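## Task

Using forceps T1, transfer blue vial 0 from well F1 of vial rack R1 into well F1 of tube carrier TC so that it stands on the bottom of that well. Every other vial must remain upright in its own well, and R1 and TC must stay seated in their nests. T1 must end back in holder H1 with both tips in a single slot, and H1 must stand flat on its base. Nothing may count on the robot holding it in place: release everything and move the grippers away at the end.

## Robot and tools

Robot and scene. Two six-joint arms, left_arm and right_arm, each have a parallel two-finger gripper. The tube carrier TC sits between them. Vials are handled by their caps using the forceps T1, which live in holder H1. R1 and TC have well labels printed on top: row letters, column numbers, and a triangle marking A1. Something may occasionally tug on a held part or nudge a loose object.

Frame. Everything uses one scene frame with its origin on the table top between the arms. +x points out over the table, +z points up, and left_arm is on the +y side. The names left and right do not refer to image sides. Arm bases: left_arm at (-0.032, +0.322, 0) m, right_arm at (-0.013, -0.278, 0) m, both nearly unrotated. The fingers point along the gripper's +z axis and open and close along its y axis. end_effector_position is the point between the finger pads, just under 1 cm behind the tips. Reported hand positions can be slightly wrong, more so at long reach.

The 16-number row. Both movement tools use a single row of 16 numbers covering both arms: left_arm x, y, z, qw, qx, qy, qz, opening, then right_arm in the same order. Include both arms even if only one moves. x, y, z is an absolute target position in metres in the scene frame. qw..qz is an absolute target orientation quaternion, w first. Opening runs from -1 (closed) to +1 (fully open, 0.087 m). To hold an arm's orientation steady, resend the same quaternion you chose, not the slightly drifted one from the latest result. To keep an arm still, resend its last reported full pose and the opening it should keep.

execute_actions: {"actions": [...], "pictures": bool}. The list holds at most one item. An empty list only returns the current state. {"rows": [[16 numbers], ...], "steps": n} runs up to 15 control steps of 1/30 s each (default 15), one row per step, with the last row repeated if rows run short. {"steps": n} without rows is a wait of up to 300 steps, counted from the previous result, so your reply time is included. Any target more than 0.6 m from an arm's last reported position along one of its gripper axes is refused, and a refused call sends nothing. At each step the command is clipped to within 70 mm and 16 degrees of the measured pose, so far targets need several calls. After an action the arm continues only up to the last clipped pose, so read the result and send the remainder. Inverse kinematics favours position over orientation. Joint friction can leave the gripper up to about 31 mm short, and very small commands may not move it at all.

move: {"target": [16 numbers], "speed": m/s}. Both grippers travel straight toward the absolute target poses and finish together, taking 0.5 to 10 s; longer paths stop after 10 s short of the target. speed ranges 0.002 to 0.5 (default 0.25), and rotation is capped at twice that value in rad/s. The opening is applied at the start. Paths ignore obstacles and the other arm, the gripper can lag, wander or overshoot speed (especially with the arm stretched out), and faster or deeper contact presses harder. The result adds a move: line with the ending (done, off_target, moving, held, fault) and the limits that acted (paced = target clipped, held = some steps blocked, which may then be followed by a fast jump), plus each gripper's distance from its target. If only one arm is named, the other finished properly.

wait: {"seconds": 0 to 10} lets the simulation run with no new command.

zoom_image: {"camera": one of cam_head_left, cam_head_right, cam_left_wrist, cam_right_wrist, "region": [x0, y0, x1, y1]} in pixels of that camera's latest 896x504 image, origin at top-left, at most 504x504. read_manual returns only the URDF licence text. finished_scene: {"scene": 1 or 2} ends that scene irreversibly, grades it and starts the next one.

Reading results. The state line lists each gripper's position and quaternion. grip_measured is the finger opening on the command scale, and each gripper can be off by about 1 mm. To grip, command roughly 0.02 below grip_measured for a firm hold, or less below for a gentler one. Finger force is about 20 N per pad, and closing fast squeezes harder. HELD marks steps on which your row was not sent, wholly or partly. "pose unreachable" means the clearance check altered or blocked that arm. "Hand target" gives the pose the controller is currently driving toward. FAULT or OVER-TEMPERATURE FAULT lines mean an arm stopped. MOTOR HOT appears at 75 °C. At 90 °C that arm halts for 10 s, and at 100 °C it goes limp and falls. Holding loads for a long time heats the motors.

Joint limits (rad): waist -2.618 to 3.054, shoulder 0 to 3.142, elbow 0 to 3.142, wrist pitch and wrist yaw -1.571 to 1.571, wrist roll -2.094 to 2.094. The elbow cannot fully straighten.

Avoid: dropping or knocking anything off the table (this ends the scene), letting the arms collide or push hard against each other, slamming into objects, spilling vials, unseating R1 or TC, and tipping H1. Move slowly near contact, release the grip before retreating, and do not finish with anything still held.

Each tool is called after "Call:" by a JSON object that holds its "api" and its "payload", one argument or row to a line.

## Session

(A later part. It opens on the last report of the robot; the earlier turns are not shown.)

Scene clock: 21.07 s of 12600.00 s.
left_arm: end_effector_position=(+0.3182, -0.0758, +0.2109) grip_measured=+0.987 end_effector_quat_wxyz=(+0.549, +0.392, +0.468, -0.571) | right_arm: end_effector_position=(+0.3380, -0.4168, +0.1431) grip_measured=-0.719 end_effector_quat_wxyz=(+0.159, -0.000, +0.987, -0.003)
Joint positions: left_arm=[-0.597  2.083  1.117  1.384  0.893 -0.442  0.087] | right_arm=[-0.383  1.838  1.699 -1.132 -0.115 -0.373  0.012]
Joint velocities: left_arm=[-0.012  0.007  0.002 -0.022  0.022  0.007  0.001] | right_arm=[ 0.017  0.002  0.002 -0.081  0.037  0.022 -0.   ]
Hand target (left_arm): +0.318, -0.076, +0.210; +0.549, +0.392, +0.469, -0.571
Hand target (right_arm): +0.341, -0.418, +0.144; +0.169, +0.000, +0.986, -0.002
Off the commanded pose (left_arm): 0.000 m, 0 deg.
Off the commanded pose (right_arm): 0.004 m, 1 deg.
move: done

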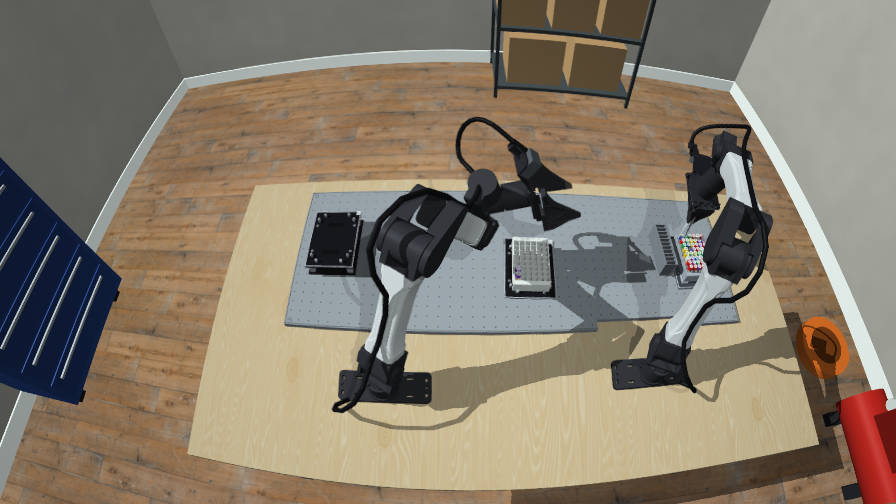

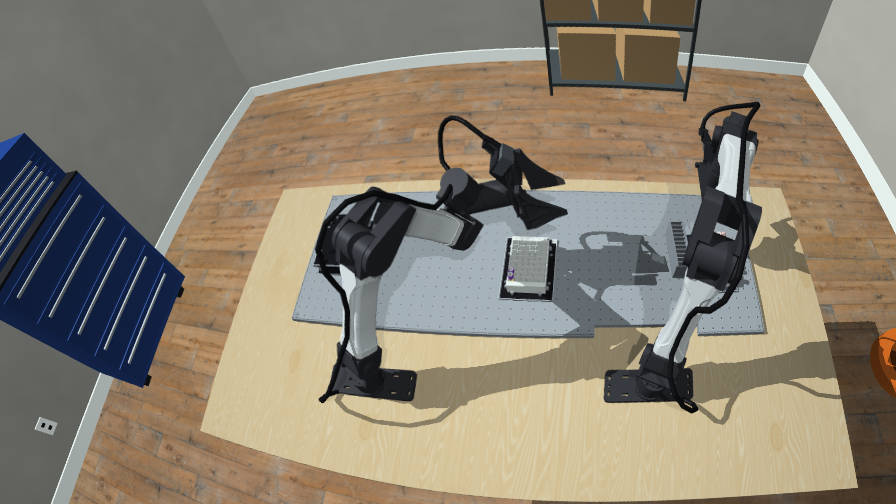

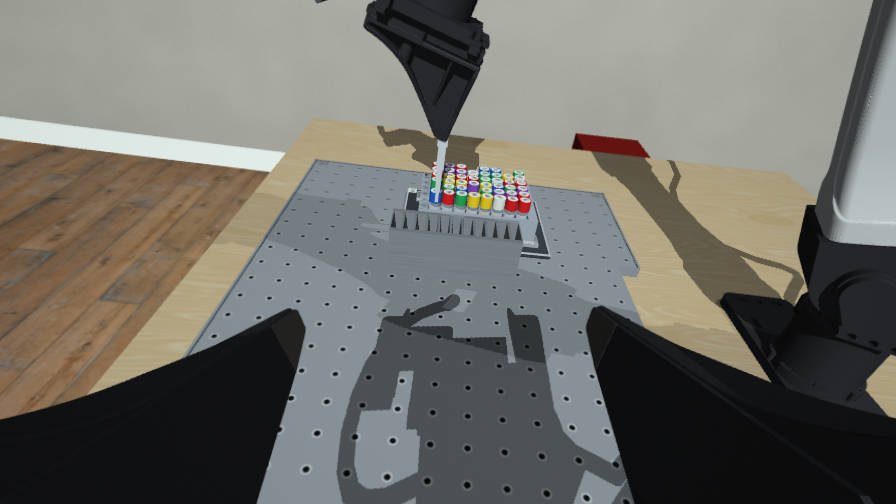

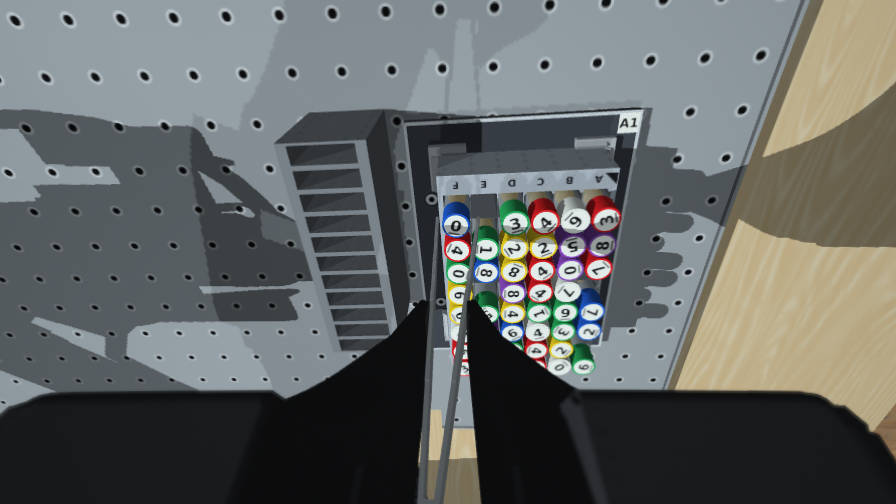

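Call:
{"api": "execute_actions", "payload": {
  "actions": []
}}

Call:
{"api": "move", "payload": {
  "target": [0.3182,-0.0759,0.2105,0.549,0.392,0.469,-0.571,1,0.343,-0.418,0.1435,0.173,0,0.985,-0.002,-0.72],
  "speed": 0.005
}}

Call:
{"api": "zoom_image", "payload": {
  "camera": "cam_left_wrist",
  "region": [250,50,650,300]
}}

Scene clock: 24.27 s of 12600.00 s.
left_arm: end_effector_position=(+0.3182, -0.0758, +0.2109) grip_measured=+0.987 end_effector_quat_wxyz=(+0.549, +0.392, +0.468, -0.571) | right_arm: end_effector_position=(+0.3381, -0.4169, +0.1431) grip_measured=-0.719 end_effector_quat_wxyz=(+0.160, -0.000, +0.987, -0.003)
Joint positions: left_arm=[-0.597  2.083  1.117  1.384  0.893 -0.442  0.087] | right_arm=[-0.383  1.838  1.699 -1.132 -0.115 -0.373  0.012]
Joint velocities: left_arm=[ 0.007  0.002 -0.002  0.037  0.037 -0.007 -0.001] | right_arm=[-0.007 -0.002 -0.012  0.007 -0.051  0.051  0.   ]
Hand target (left_arm): +0.318, -0.076, +0.210; +0.549, +0.392, +0.469, -0.571
Hand target (right_arm): +0.341, -0.418, +0.144; +0.169, +0.000, +0.986, -0.002
Off the commanded pose (left_arm): 0.000 m, 0 deg.
Off the commanded pose (right_arm): 0.004 m, 1 deg.
Steps of this call (steps 1 to 90: nothing new was sent; then 0.20 s passed at rest). Readings (end_effector_position):
1: left_arm (+0.3182, -0.0758, +0.2109) | right_arm (+0.3381, -0.4169, +0.1431)
2: left_arm (+0.3182, -0.0758, +0.2109) | right_arm (+0.3381, -0.4169, +0.1431)
4: left_arm (+0.3182, -0.0758, +0.2109) | right_arm (+0.3381, -0.4169, +0.1431)
8: left_arm (+0.3182, -0.0758, +0.2109) | right_arm (+0.3381, -0.4169, +0.1431)
90: the state above

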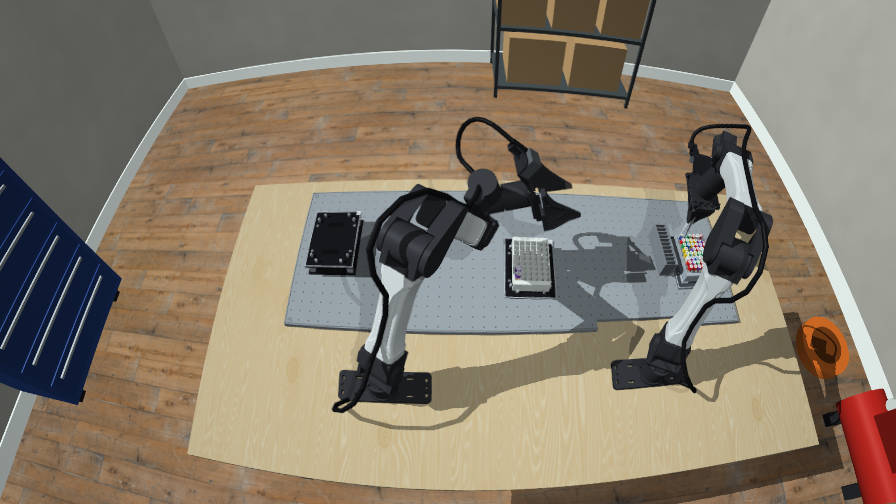

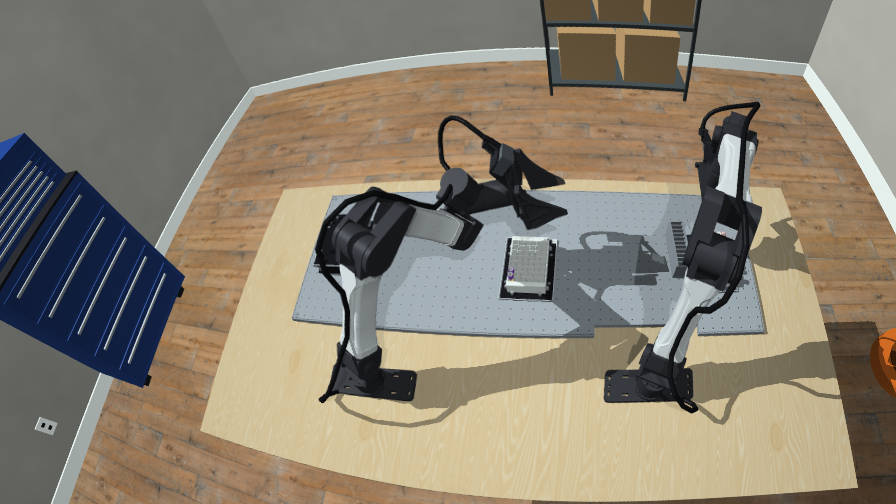

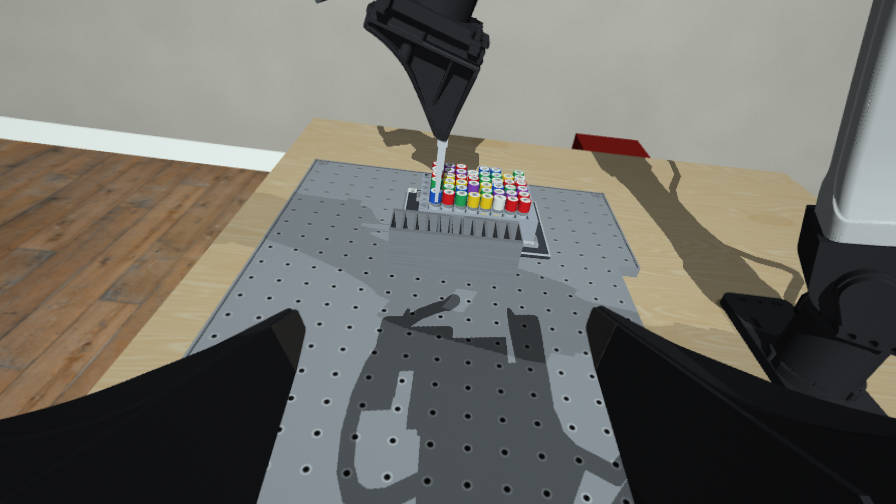

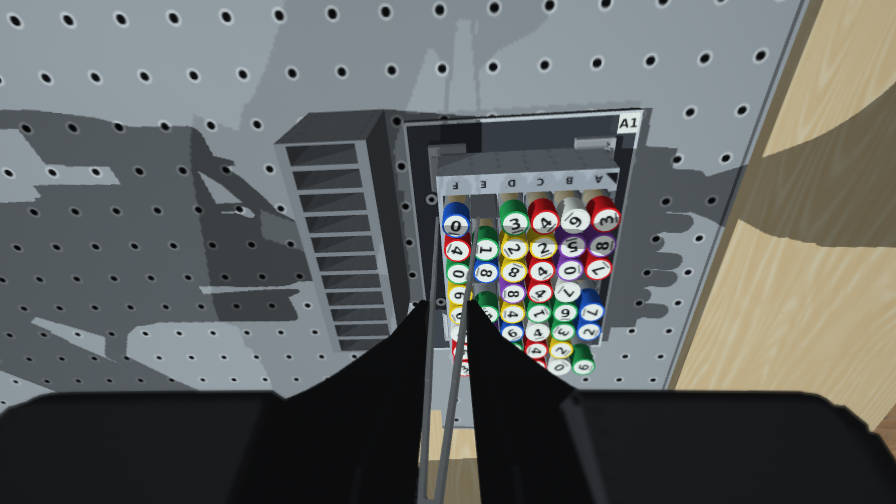

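Scene clock: 27.23 s of 12600.00 s.
left_arm: end_effector_position=(+0.3182, -0.0758, +0.2109) grip_measured=+0.987 end_effector_quat_wxyz=(+0.549, +0.392, +0.468, -0.571) | right_arm: end_effector_position=(+0.3403, -0.4177, +0.1435) grip_measured=-0.719 end_effector_quat_wxyz=(+0.164, -0.000, +0.986, -0.005)
Joint positions: left_arm=[-0.597  2.083  1.117  1.384  0.893 -0.442  0.087] | right_arm=[-0.383  1.838  1.699 -1.122 -0.115 -0.373  0.012]
Joint velocities: left_arm=[ 0.002  0.002 -0.012 -0.022  0.022 -0.007  0.002] | right_arm=[ 0.002 -0.027 -0.002  0.007  0.037  0.022  0.001]
Hand target (left_arm): +0.318, -0.076, +0.210; +0.549, +0.392, +0.469, -0.571
Hand target (right_arm): +0.343, -0.418, +0.144; +0.173, +0.000, +0.985, -0.002
Off the commanded pose (left_arm): 0.000 m, 0 deg.
Off the commanded pose (right_arm): 0.003 m, 1 deg.
move: done

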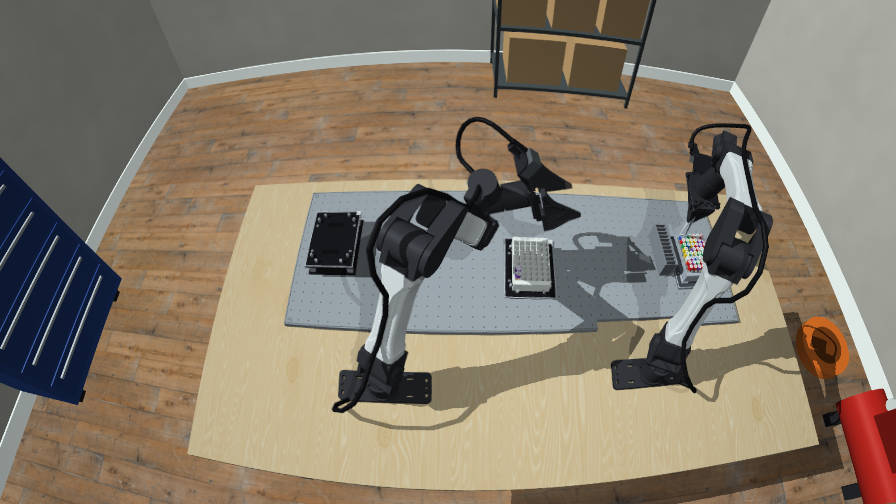

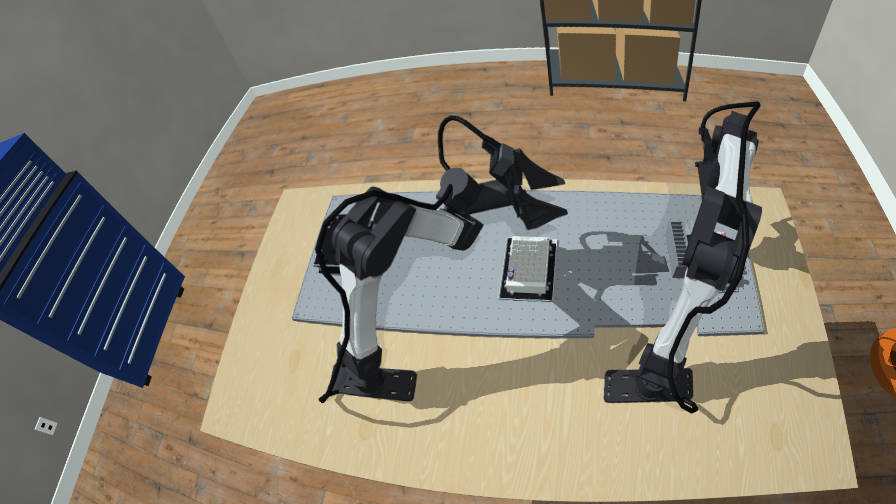

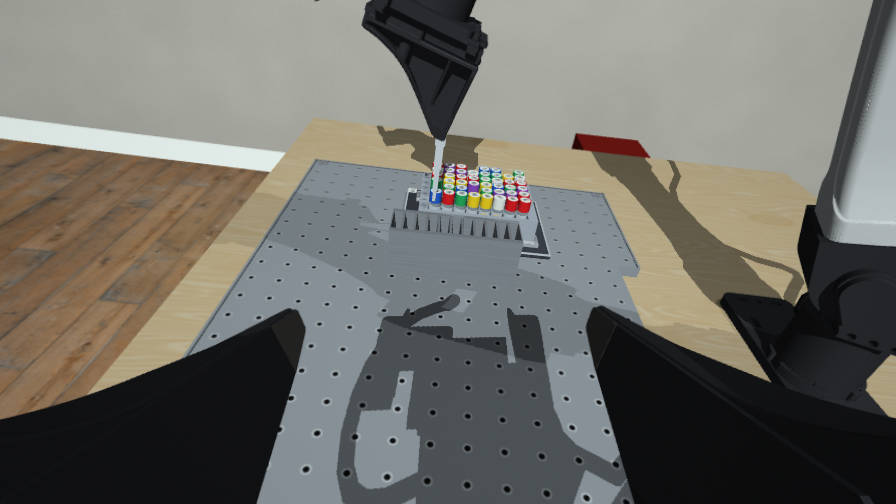

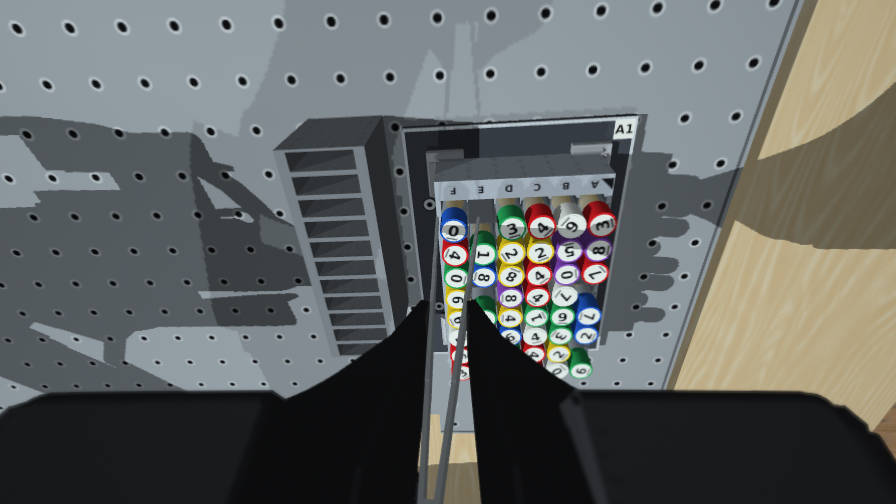

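Region (250, 50, 650, 300) of cam_left_wrist's 896x504 image, scaled by 1.260, with more detail than that image has; it fills the top 315 rows of this view, and the rest is white.

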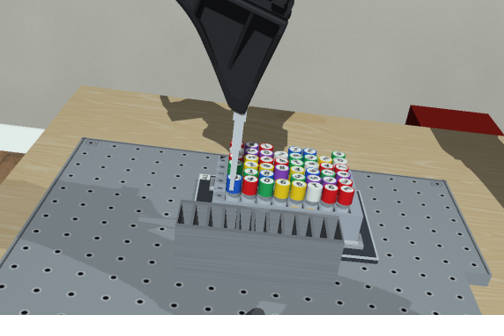

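Call:
{"api": "move", "payload": {
  "target": [0.3182,-0.0759,0.2105,0.549,0.392,0.469,-0.571,1,0.3405,-0.4135,0.1435,0.164,0,0.986,-0.005,-0.72],
  "speed": 0.005
}}

Call:
{"api": "zoom_image", "payload": {
  "camera": "cam_left_wrist",
  "region": [390,140,510,230]
}}

Scene clock: 29.23 s of 12600.00 s.
left_arm: end_effector_position=(+0.3182, -0.0758, +0.2109) grip_measured=+0.987 end_effector_quat_wxyz=(+0.549, +0.392, +0.468, -0.571) | right_arm: end_effector_position=(+0.3404, -0.4176, +0.1435) grip_measured=-0.719 end_effector_quat_wxyz=(+0.164, +0.001, +0.986, -0.004)
Joint positions: left_arm=[-0.597  2.083  1.117  1.384  0.893 -0.442  0.087] | right_arm=[-0.383  1.838  1.699 -1.122 -0.115 -0.369  0.012]
Joint velocities: left_arm=[ 0.007  0.002 -0.007  0.007 -0.037 -0.007  0.001] | right_arm=[-0.012 -0.002 -0.007 -0.022 -0.007  0.007 -0.   ]
Hand target (left_arm): +0.318, -0.076, +0.210; +0.549, +0.392, +0.469, -0.571
Hand target (right_arm): +0.340, -0.414, +0.143; +0.164, +0.000, +0.986, -0.005
Off the commanded pose (left_arm): 0.000 m, 0 deg.
Off the commanded pose (right_arm): 0.004 m, 0 deg.
move: done

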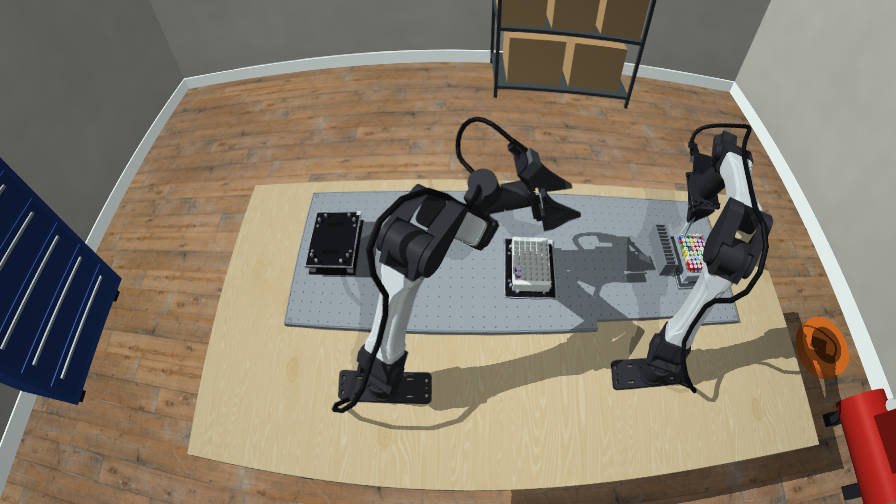

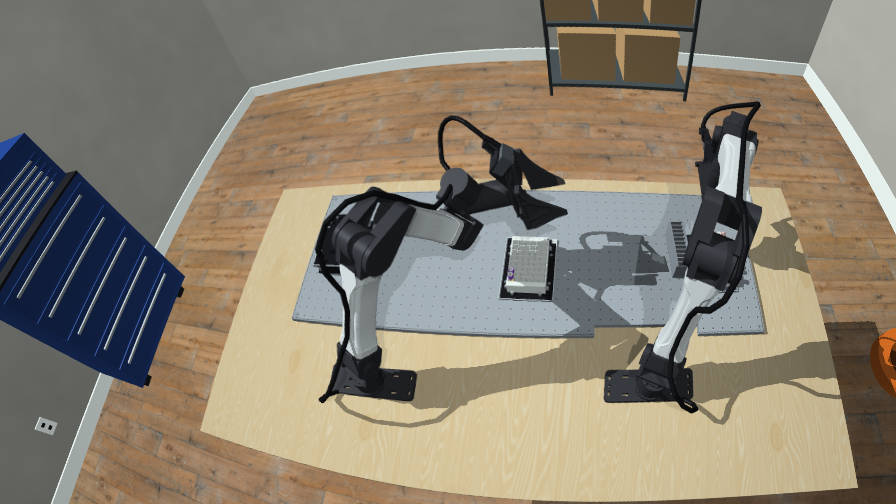

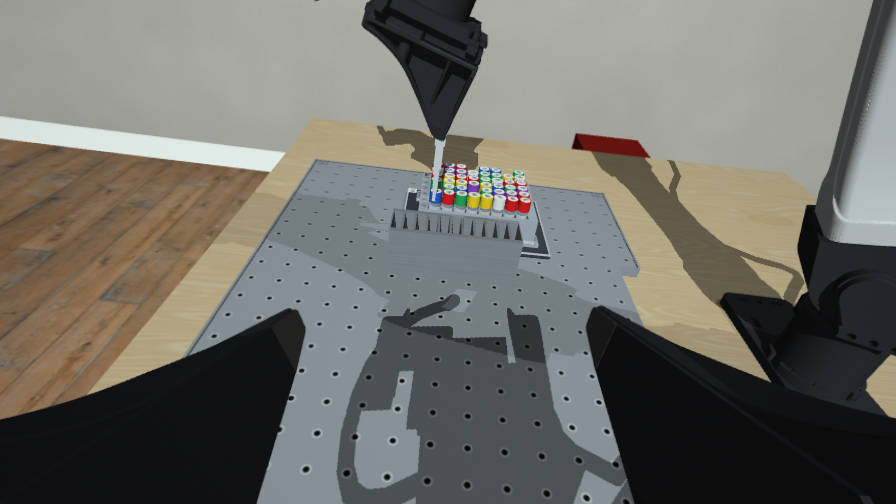

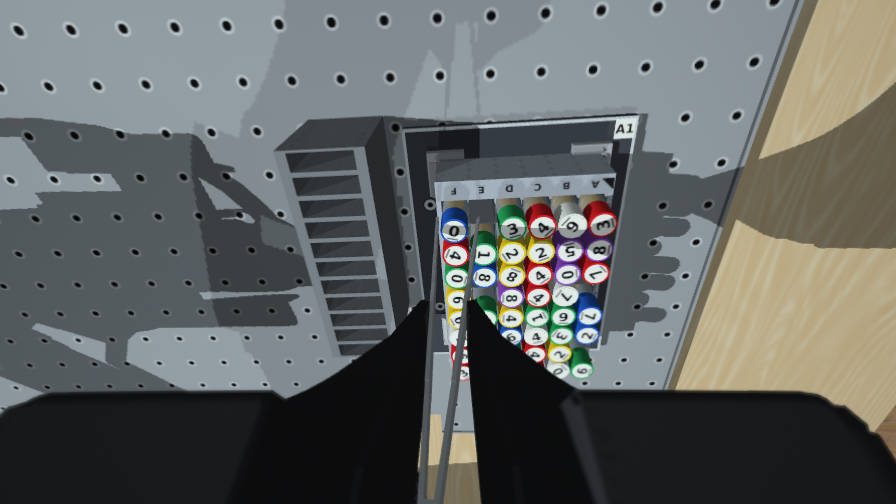

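Region (390, 140, 510, 230) of cam_left_wrist's 896x504 image, scaled by 4.200, with more detail than that image has; it fills the top 378 rows of this view, and the rest is white.

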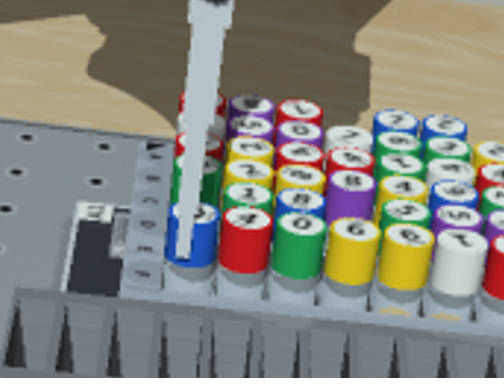

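Call:
{"api": "move", "payload": {
  "target": [0.3182,-0.0759,0.2105,0.549,0.392,0.469,-0.571,1,0.3375,-0.411,0.1432,0.155,0,0.988,-0.003,-0.72],
  "speed": 0.004
}}

Call:
{"api": "zoom_image", "payload": {
  "camera": "cam_left_wrist",
  "region": [390,140,510,230]
}}

Scene clock: 32.67 s of 12600.00 s.
left_arm: end_effector_position=(+0.3182, -0.0758, +0.2109) grip_measured=+0.987 end_effector_quat_wxyz=(+0.549, +0.392, +0.468, -0.571) | right_arm: end_effector_position=(+0.3402, -0.4152, +0.1433) grip_measured=-0.719 end_effector_quat_wxyz=(+0.162, +0.000, +0.987, -0.003)
Joint positions: left_arm=[-0.597  2.083  1.117  1.384  0.893 -0.442  0.087] | right_arm=[-0.378  1.838  1.699 -1.125 -0.115 -0.366  0.012]
Joint velocities: left_arm=[-0.002 -0.007 -0.002 -0.007 -0.022 -0.007 -0.   ] | right_arm=[ 0.002  0.002 -0.012  0.037 -0.037 -0.037 -0.   ]
Hand target (left_arm): +0.318, -0.076, +0.210; +0.549, +0.392, +0.469, -0.571
Hand target (right_arm): +0.338, -0.411, +0.143; +0.155, -0.000, +0.988, -0.003
Off the commanded pose (left_arm): 0.000 m, 0 deg.
Off the commanded pose (right_arm): 0.005 m, 1 deg.
move: done

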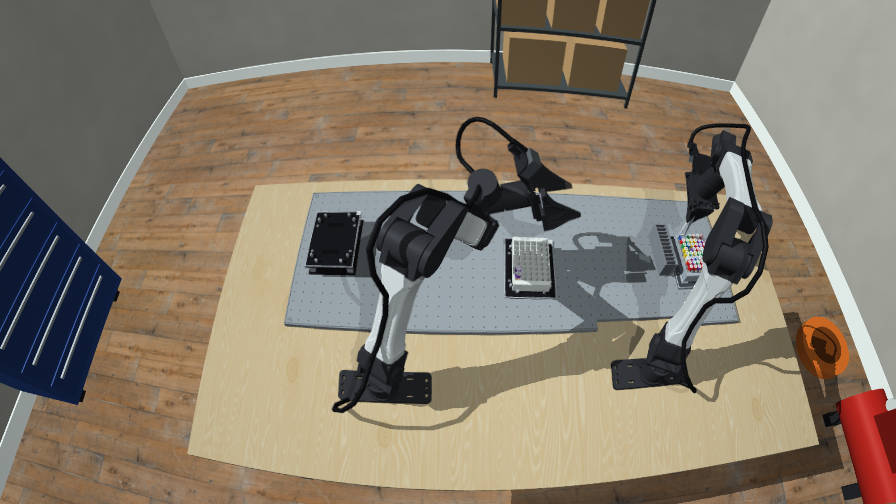

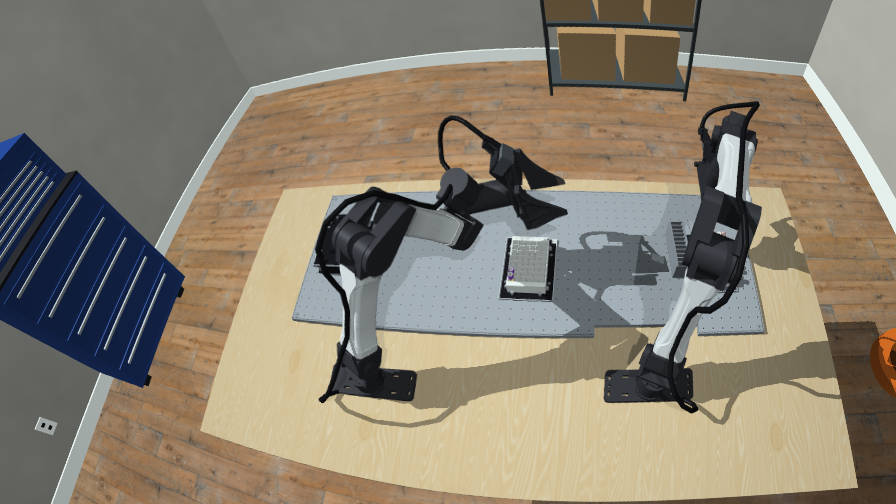

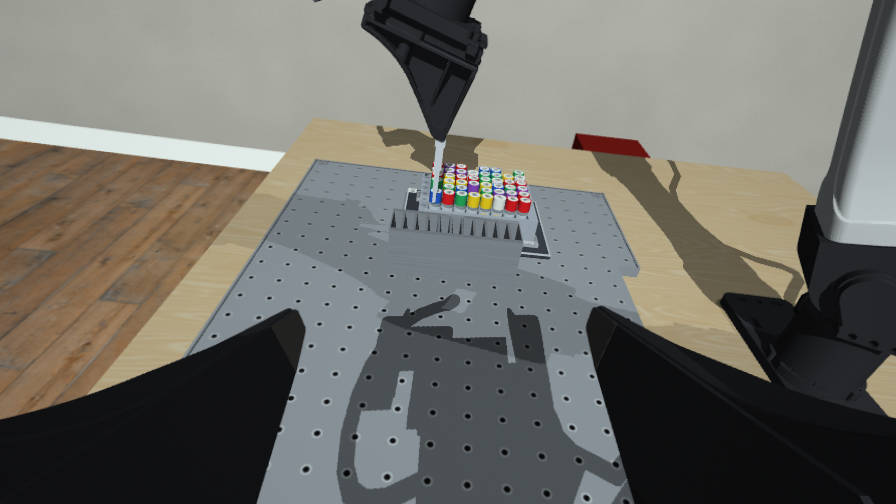

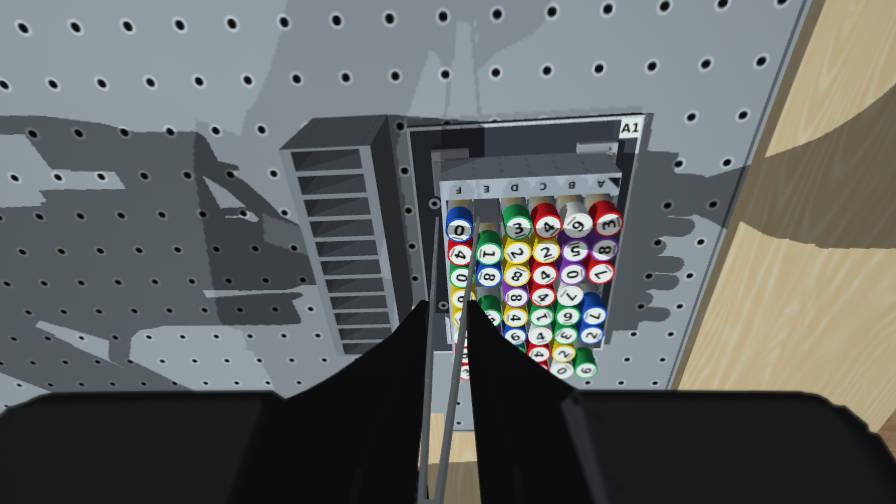

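Region (390, 140, 510, 230) of cam_left_wrist's 896x504 image, scaled by 4.200, with more detail than that image has; it fills the top 378 rows of this view, and the rest is white.

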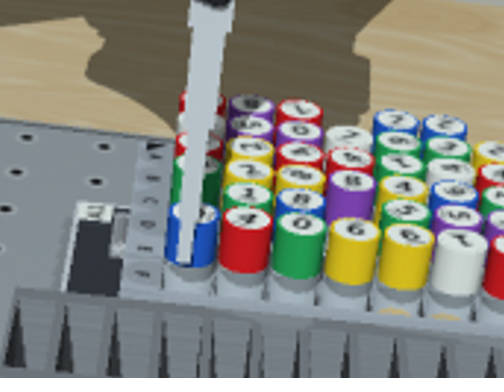

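Good. Close.

Call:
{"api": "execute_actions", "payload": {
  "actions": [
    {"rows":[[0.3182,-0.0759,0.2105,0.549,0.392,0.469,-0.571,1,0.339,-0.415,0.1433,0.16,0,0.987,-0.003,-0.74],[0.3182,-0.0759,0.2105,0.549,0.392,0.469,-0.571,1,0.339,-0.415,0.1433,0.16,0,0.987,-0.003,-0.755],[0.3182,-0.0759,0.2105,0.549,0.392,0.469,-0.571,1,0.339,-0.415,0.1433,0.16,0,0.987,-0.003,-0.77],[0.3182,-0.0759,0.2105,0.549,0.392,0.469,-0.571,1,0.339,-0.415,0.1433,0.16,0,0.987,-0.003,-0.78],[0.3182,-0.0759,0.2105,0.549,0.392,0.469,-0.571,1,0.339,-0.415,0.1433,0.16,0,0.987,-0.003,-0.79],[0.3182,-0.0759,0.2105,0.549,0.392,0.469,-0.571,1,0.339,-0.415,0.1433,0.16,0,0.987,-0.003,-0.80],[0.3182,-0.0759,0.2105,0.549,0.392,0.469,-0.571,1,0.339,-0.415,0.1433,0.16,0,0.987,-0.003,-0.81],[0.3182,-0.0759,0.2105,0.549,0.392,0.469,-0.571,1,0.339,-0.415,0.1433,0.16,0,0.987,-0.003,-0.82]],"steps":15}
  ]
}}

Call:
{"api": "execute_actions", "payload": {
  "actions": [
    {"steps":15}
  ],
  "pictures": false
}}

Scene clock: 35.03 s of 12600.00 s.
left_arm: end_effector_position=(+0.3182, -0.0758, +0.2109) grip_measured=+0.987 end_effector_quat_wxyz=(+0.549, +0.392, +0.468, -0.571) | right_arm: end_effector_position=(+0.3400, -0.4154, +0.1433) grip_measured=-0.815 end_effector_quat_wxyz=(+0.162, +0.001, +0.987, -0.004)
Joint positions: left_arm=[-0.597  2.083  1.117  1.384  0.893 -0.442  0.087] | right_arm=[-0.378  1.838  1.699 -1.126 -0.114 -0.366  0.008]
Joint velocities: left_arm=[-0.002 -0.007 -0.017  0.022 -0.007  0.007 -0.   ] | right_arm=[-0.002 -0.007 -0.017  0.037 -0.037 -0.051 -0.001]
Hand target (left_arm): +0.318, -0.076, +0.210; +0.549, +0.392, +0.469, -0.571
Hand target (right_arm): +0.339, -0.415, +0.143; +0.160, +0.000, +0.987, -0.003
Off the commanded pose (left_arm): 0.000 m, 0 deg.
Off the commanded pose (right_arm): 0.001 m, 0 deg.
Steps of this call (steps 1 to 56: nothing new was sent; steps 57 to 71: all 15 steps of this action). Readings (end_effector_position):
57: left_arm (+0.3182, -0.0758, +0.2109) | right_arm (+0.3401, -0.4152, +0.1433)
58: left_arm (+0.3182, -0.0758, +0.2109) | right_arm (+0.3401, -0.4152, +0.1433)
60: left_arm (+0.3182, -0.0758, +0.2109) | right_arm (+0.3401, -0.4152, +0.1433)
64: left_arm (+0.3182, -0.0758, +0.2109) | right_arm (+0.3401, -0.4152, +0.1433)
71: the state above

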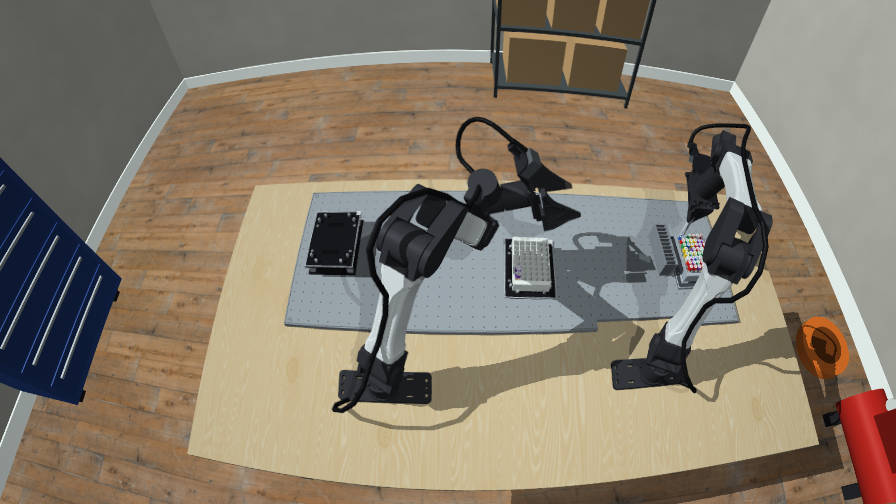

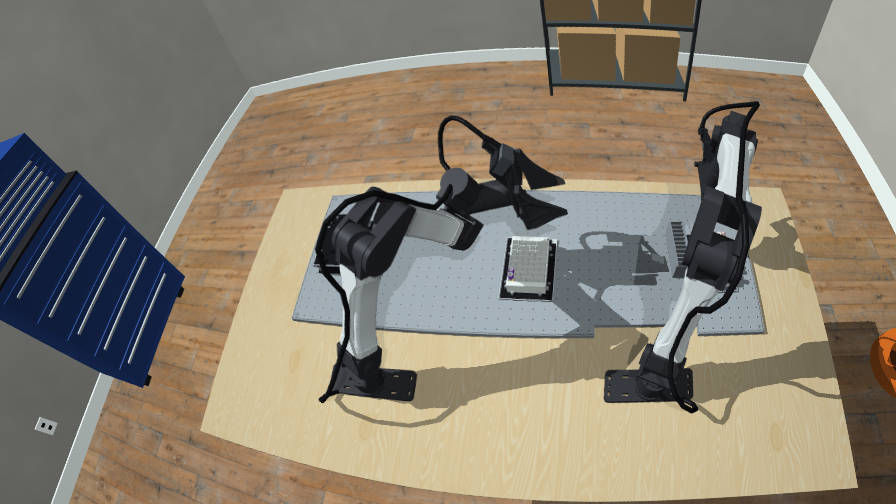

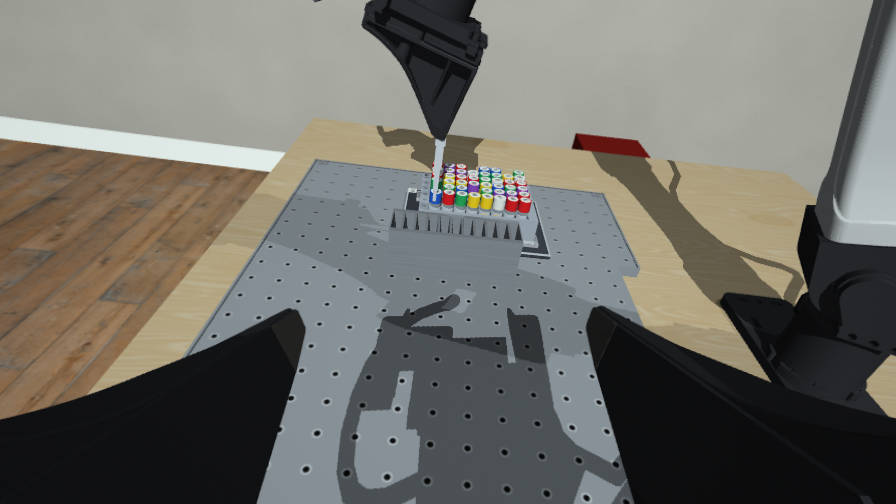

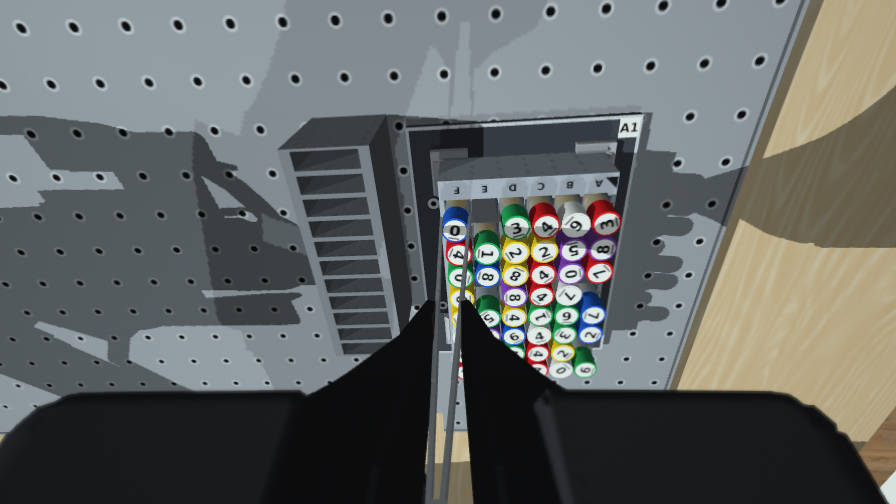

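Scene clock: 35.53 s of 12600.00 s.
left_arm: end_effector_position=(+0.3182, -0.0758, +0.2109) grip_measured=+0.987 end_effector_quat_wxyz=(+0.549, +0.392, +0.468, -0.571) | right_arm: end_effector_position=(+0.3400, -0.4154, +0.1433) grip_measured=-0.815 end_effector_quat_wxyz=(+0.162, +0.001, +0.987, -0.004)
Joint positions: left_arm=[-0.597  2.083  1.117  1.384  0.893 -0.442  0.087] | right_arm=[-0.378  1.838  1.699 -1.126 -0.114 -0.366  0.008]
Joint velocities: left_arm=[ 0.002 -0.002  0.002 -0.066 -0.022 -0.037 -0.   ] | right_arm=[-0.007  0.012  0.022 -0.022  0.037  0.007 -0.   ]
Hand target (left_arm): +0.318, -0.076, +0.210; +0.549, +0.392, +0.469, -0.571
Hand target (right_arm): +0.339, -0.415, +0.143; +0.160, +0.000, +0.987, -0.003
Off the commanded pose (left_arm): 0.000 m, 0 deg.
Off the commanded pose (right_arm): 0.001 m, 0 deg.
Steps of this call (steps 1 to 15: nothing new was sent). Readings (end_effector_position):
1: left_arm (+0.3182, -0.0758, +0.2109) | right_arm (+0.3400, -0.4154, +0.1433)
2: left_arm (+0.3182, -0.0758, +0.2109) | right_arm (+0.3400, -0.4154, +0.1433)
4: left_arm (+0.3182, -0.0758, +0.2109) | right_arm (+0.3400, -0.4154, +0.1433)
8: left_arm (+0.3182, -0.0758, +0.2109) | right_arm (+0.3400, -0.4154, +0.1433)
15: the state above

Call:
{"api": "move", "payload": {
  "target": [0.3182,-0.0759,0.2105,0.549,0.392,0.469,-0.571,1,0.34,-0.416,0.215,0.162,0,0.987,-0.003,-0.835],
  "speed": 0.02
}}

Call:
{"api": "zoom_image", "payload": {
  "camera": "cam_left_wrist",
  "region": [360,80,560,230]
}}

Scene clock: 40.40 s of 12600.00 s.
left_arm: end_effector_position=(+0.3182, -0.0758, +0.2109) grip_measured=+0.987 end_effector_quat_wxyz=(+0.549, +0.392, +0.468, -0.571) | right_arm: end_effector_position=(+0.3377, -0.4146, +0.2123) grip_measured=-0.821 end_effector_quat_wxyz=(+0.162, +0.001, +0.987, -0.004)
Joint positions: left_arm=[-0.597  2.083  1.117  1.384  0.893 -0.442  0.087] | right_arm=[-0.378  1.903  2.068 -1.429 -0.113 -0.366  0.008]
Joint velocities: left_arm=[-0.002 -0.012 -0.007 -0.037 -0.051 -0.007 -0.   ] | right_arm=[-0.007  0.007 -0.002 -0.051 -0.007 -0.066 -0.   ]
Hand target (left_arm): +0.318, -0.076, +0.210; +0.549, +0.392, +0.469, -0.571
Hand target (right_arm): +0.339, -0.416, +0.215; +0.162, +0.000, +0.987, -0.003
Off the commanded pose (left_arm): 0.000 m, 0 deg.
Off the commanded pose (right_arm): 0.004 m, 0 deg.
move: done

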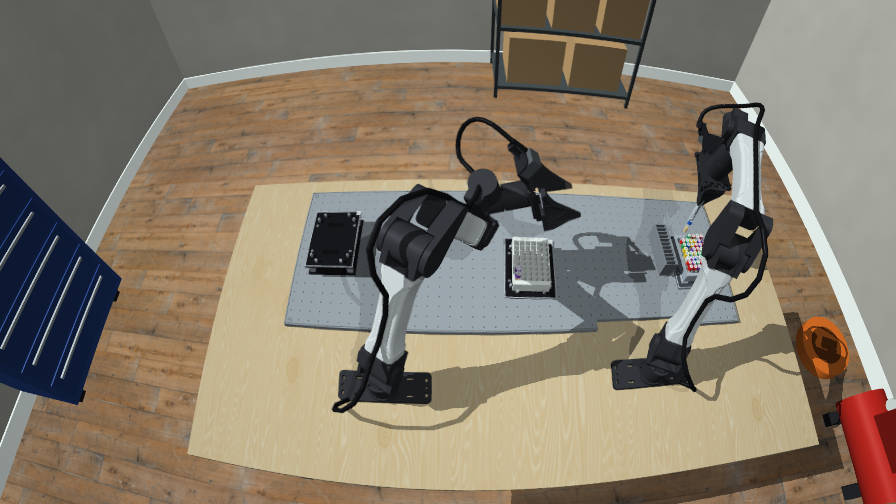

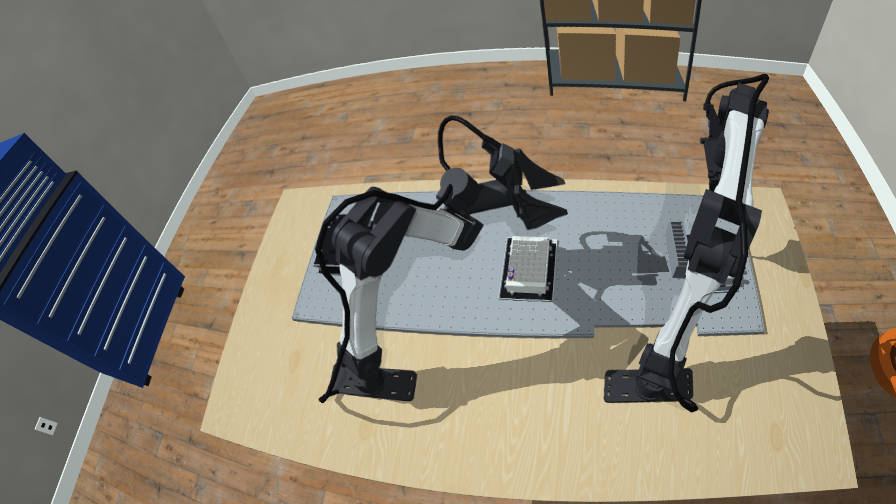

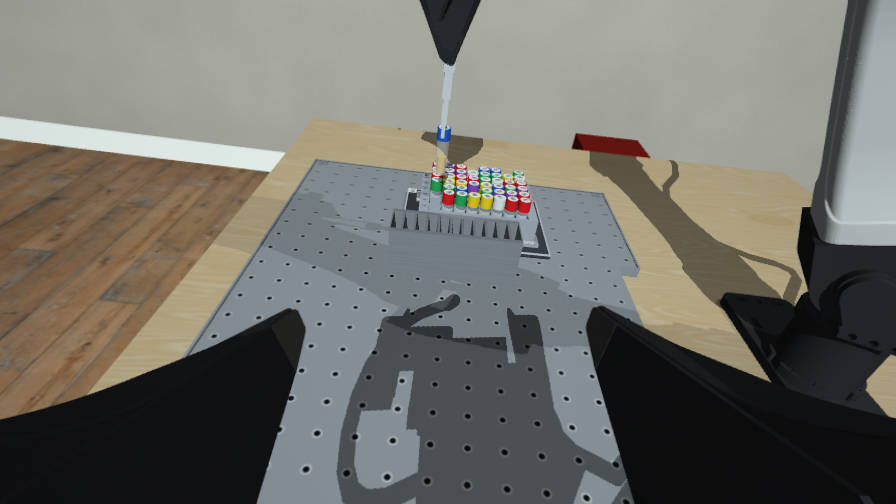

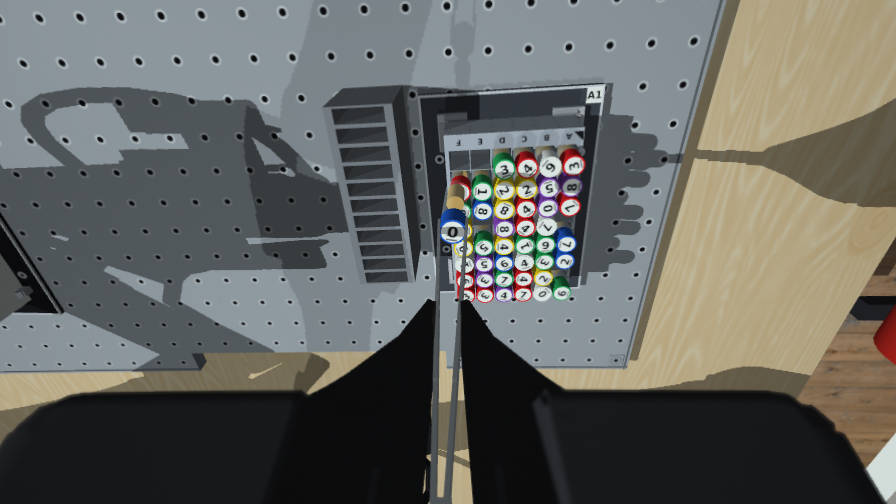

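Region (360, 80, 560, 230) of cam_left_wrist's 896x504 image, scaled by 2.520, with more detail than that image has; it fills the top 378 rows of this view, and the rest is white.

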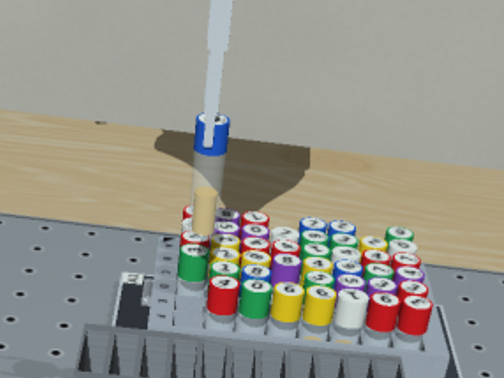

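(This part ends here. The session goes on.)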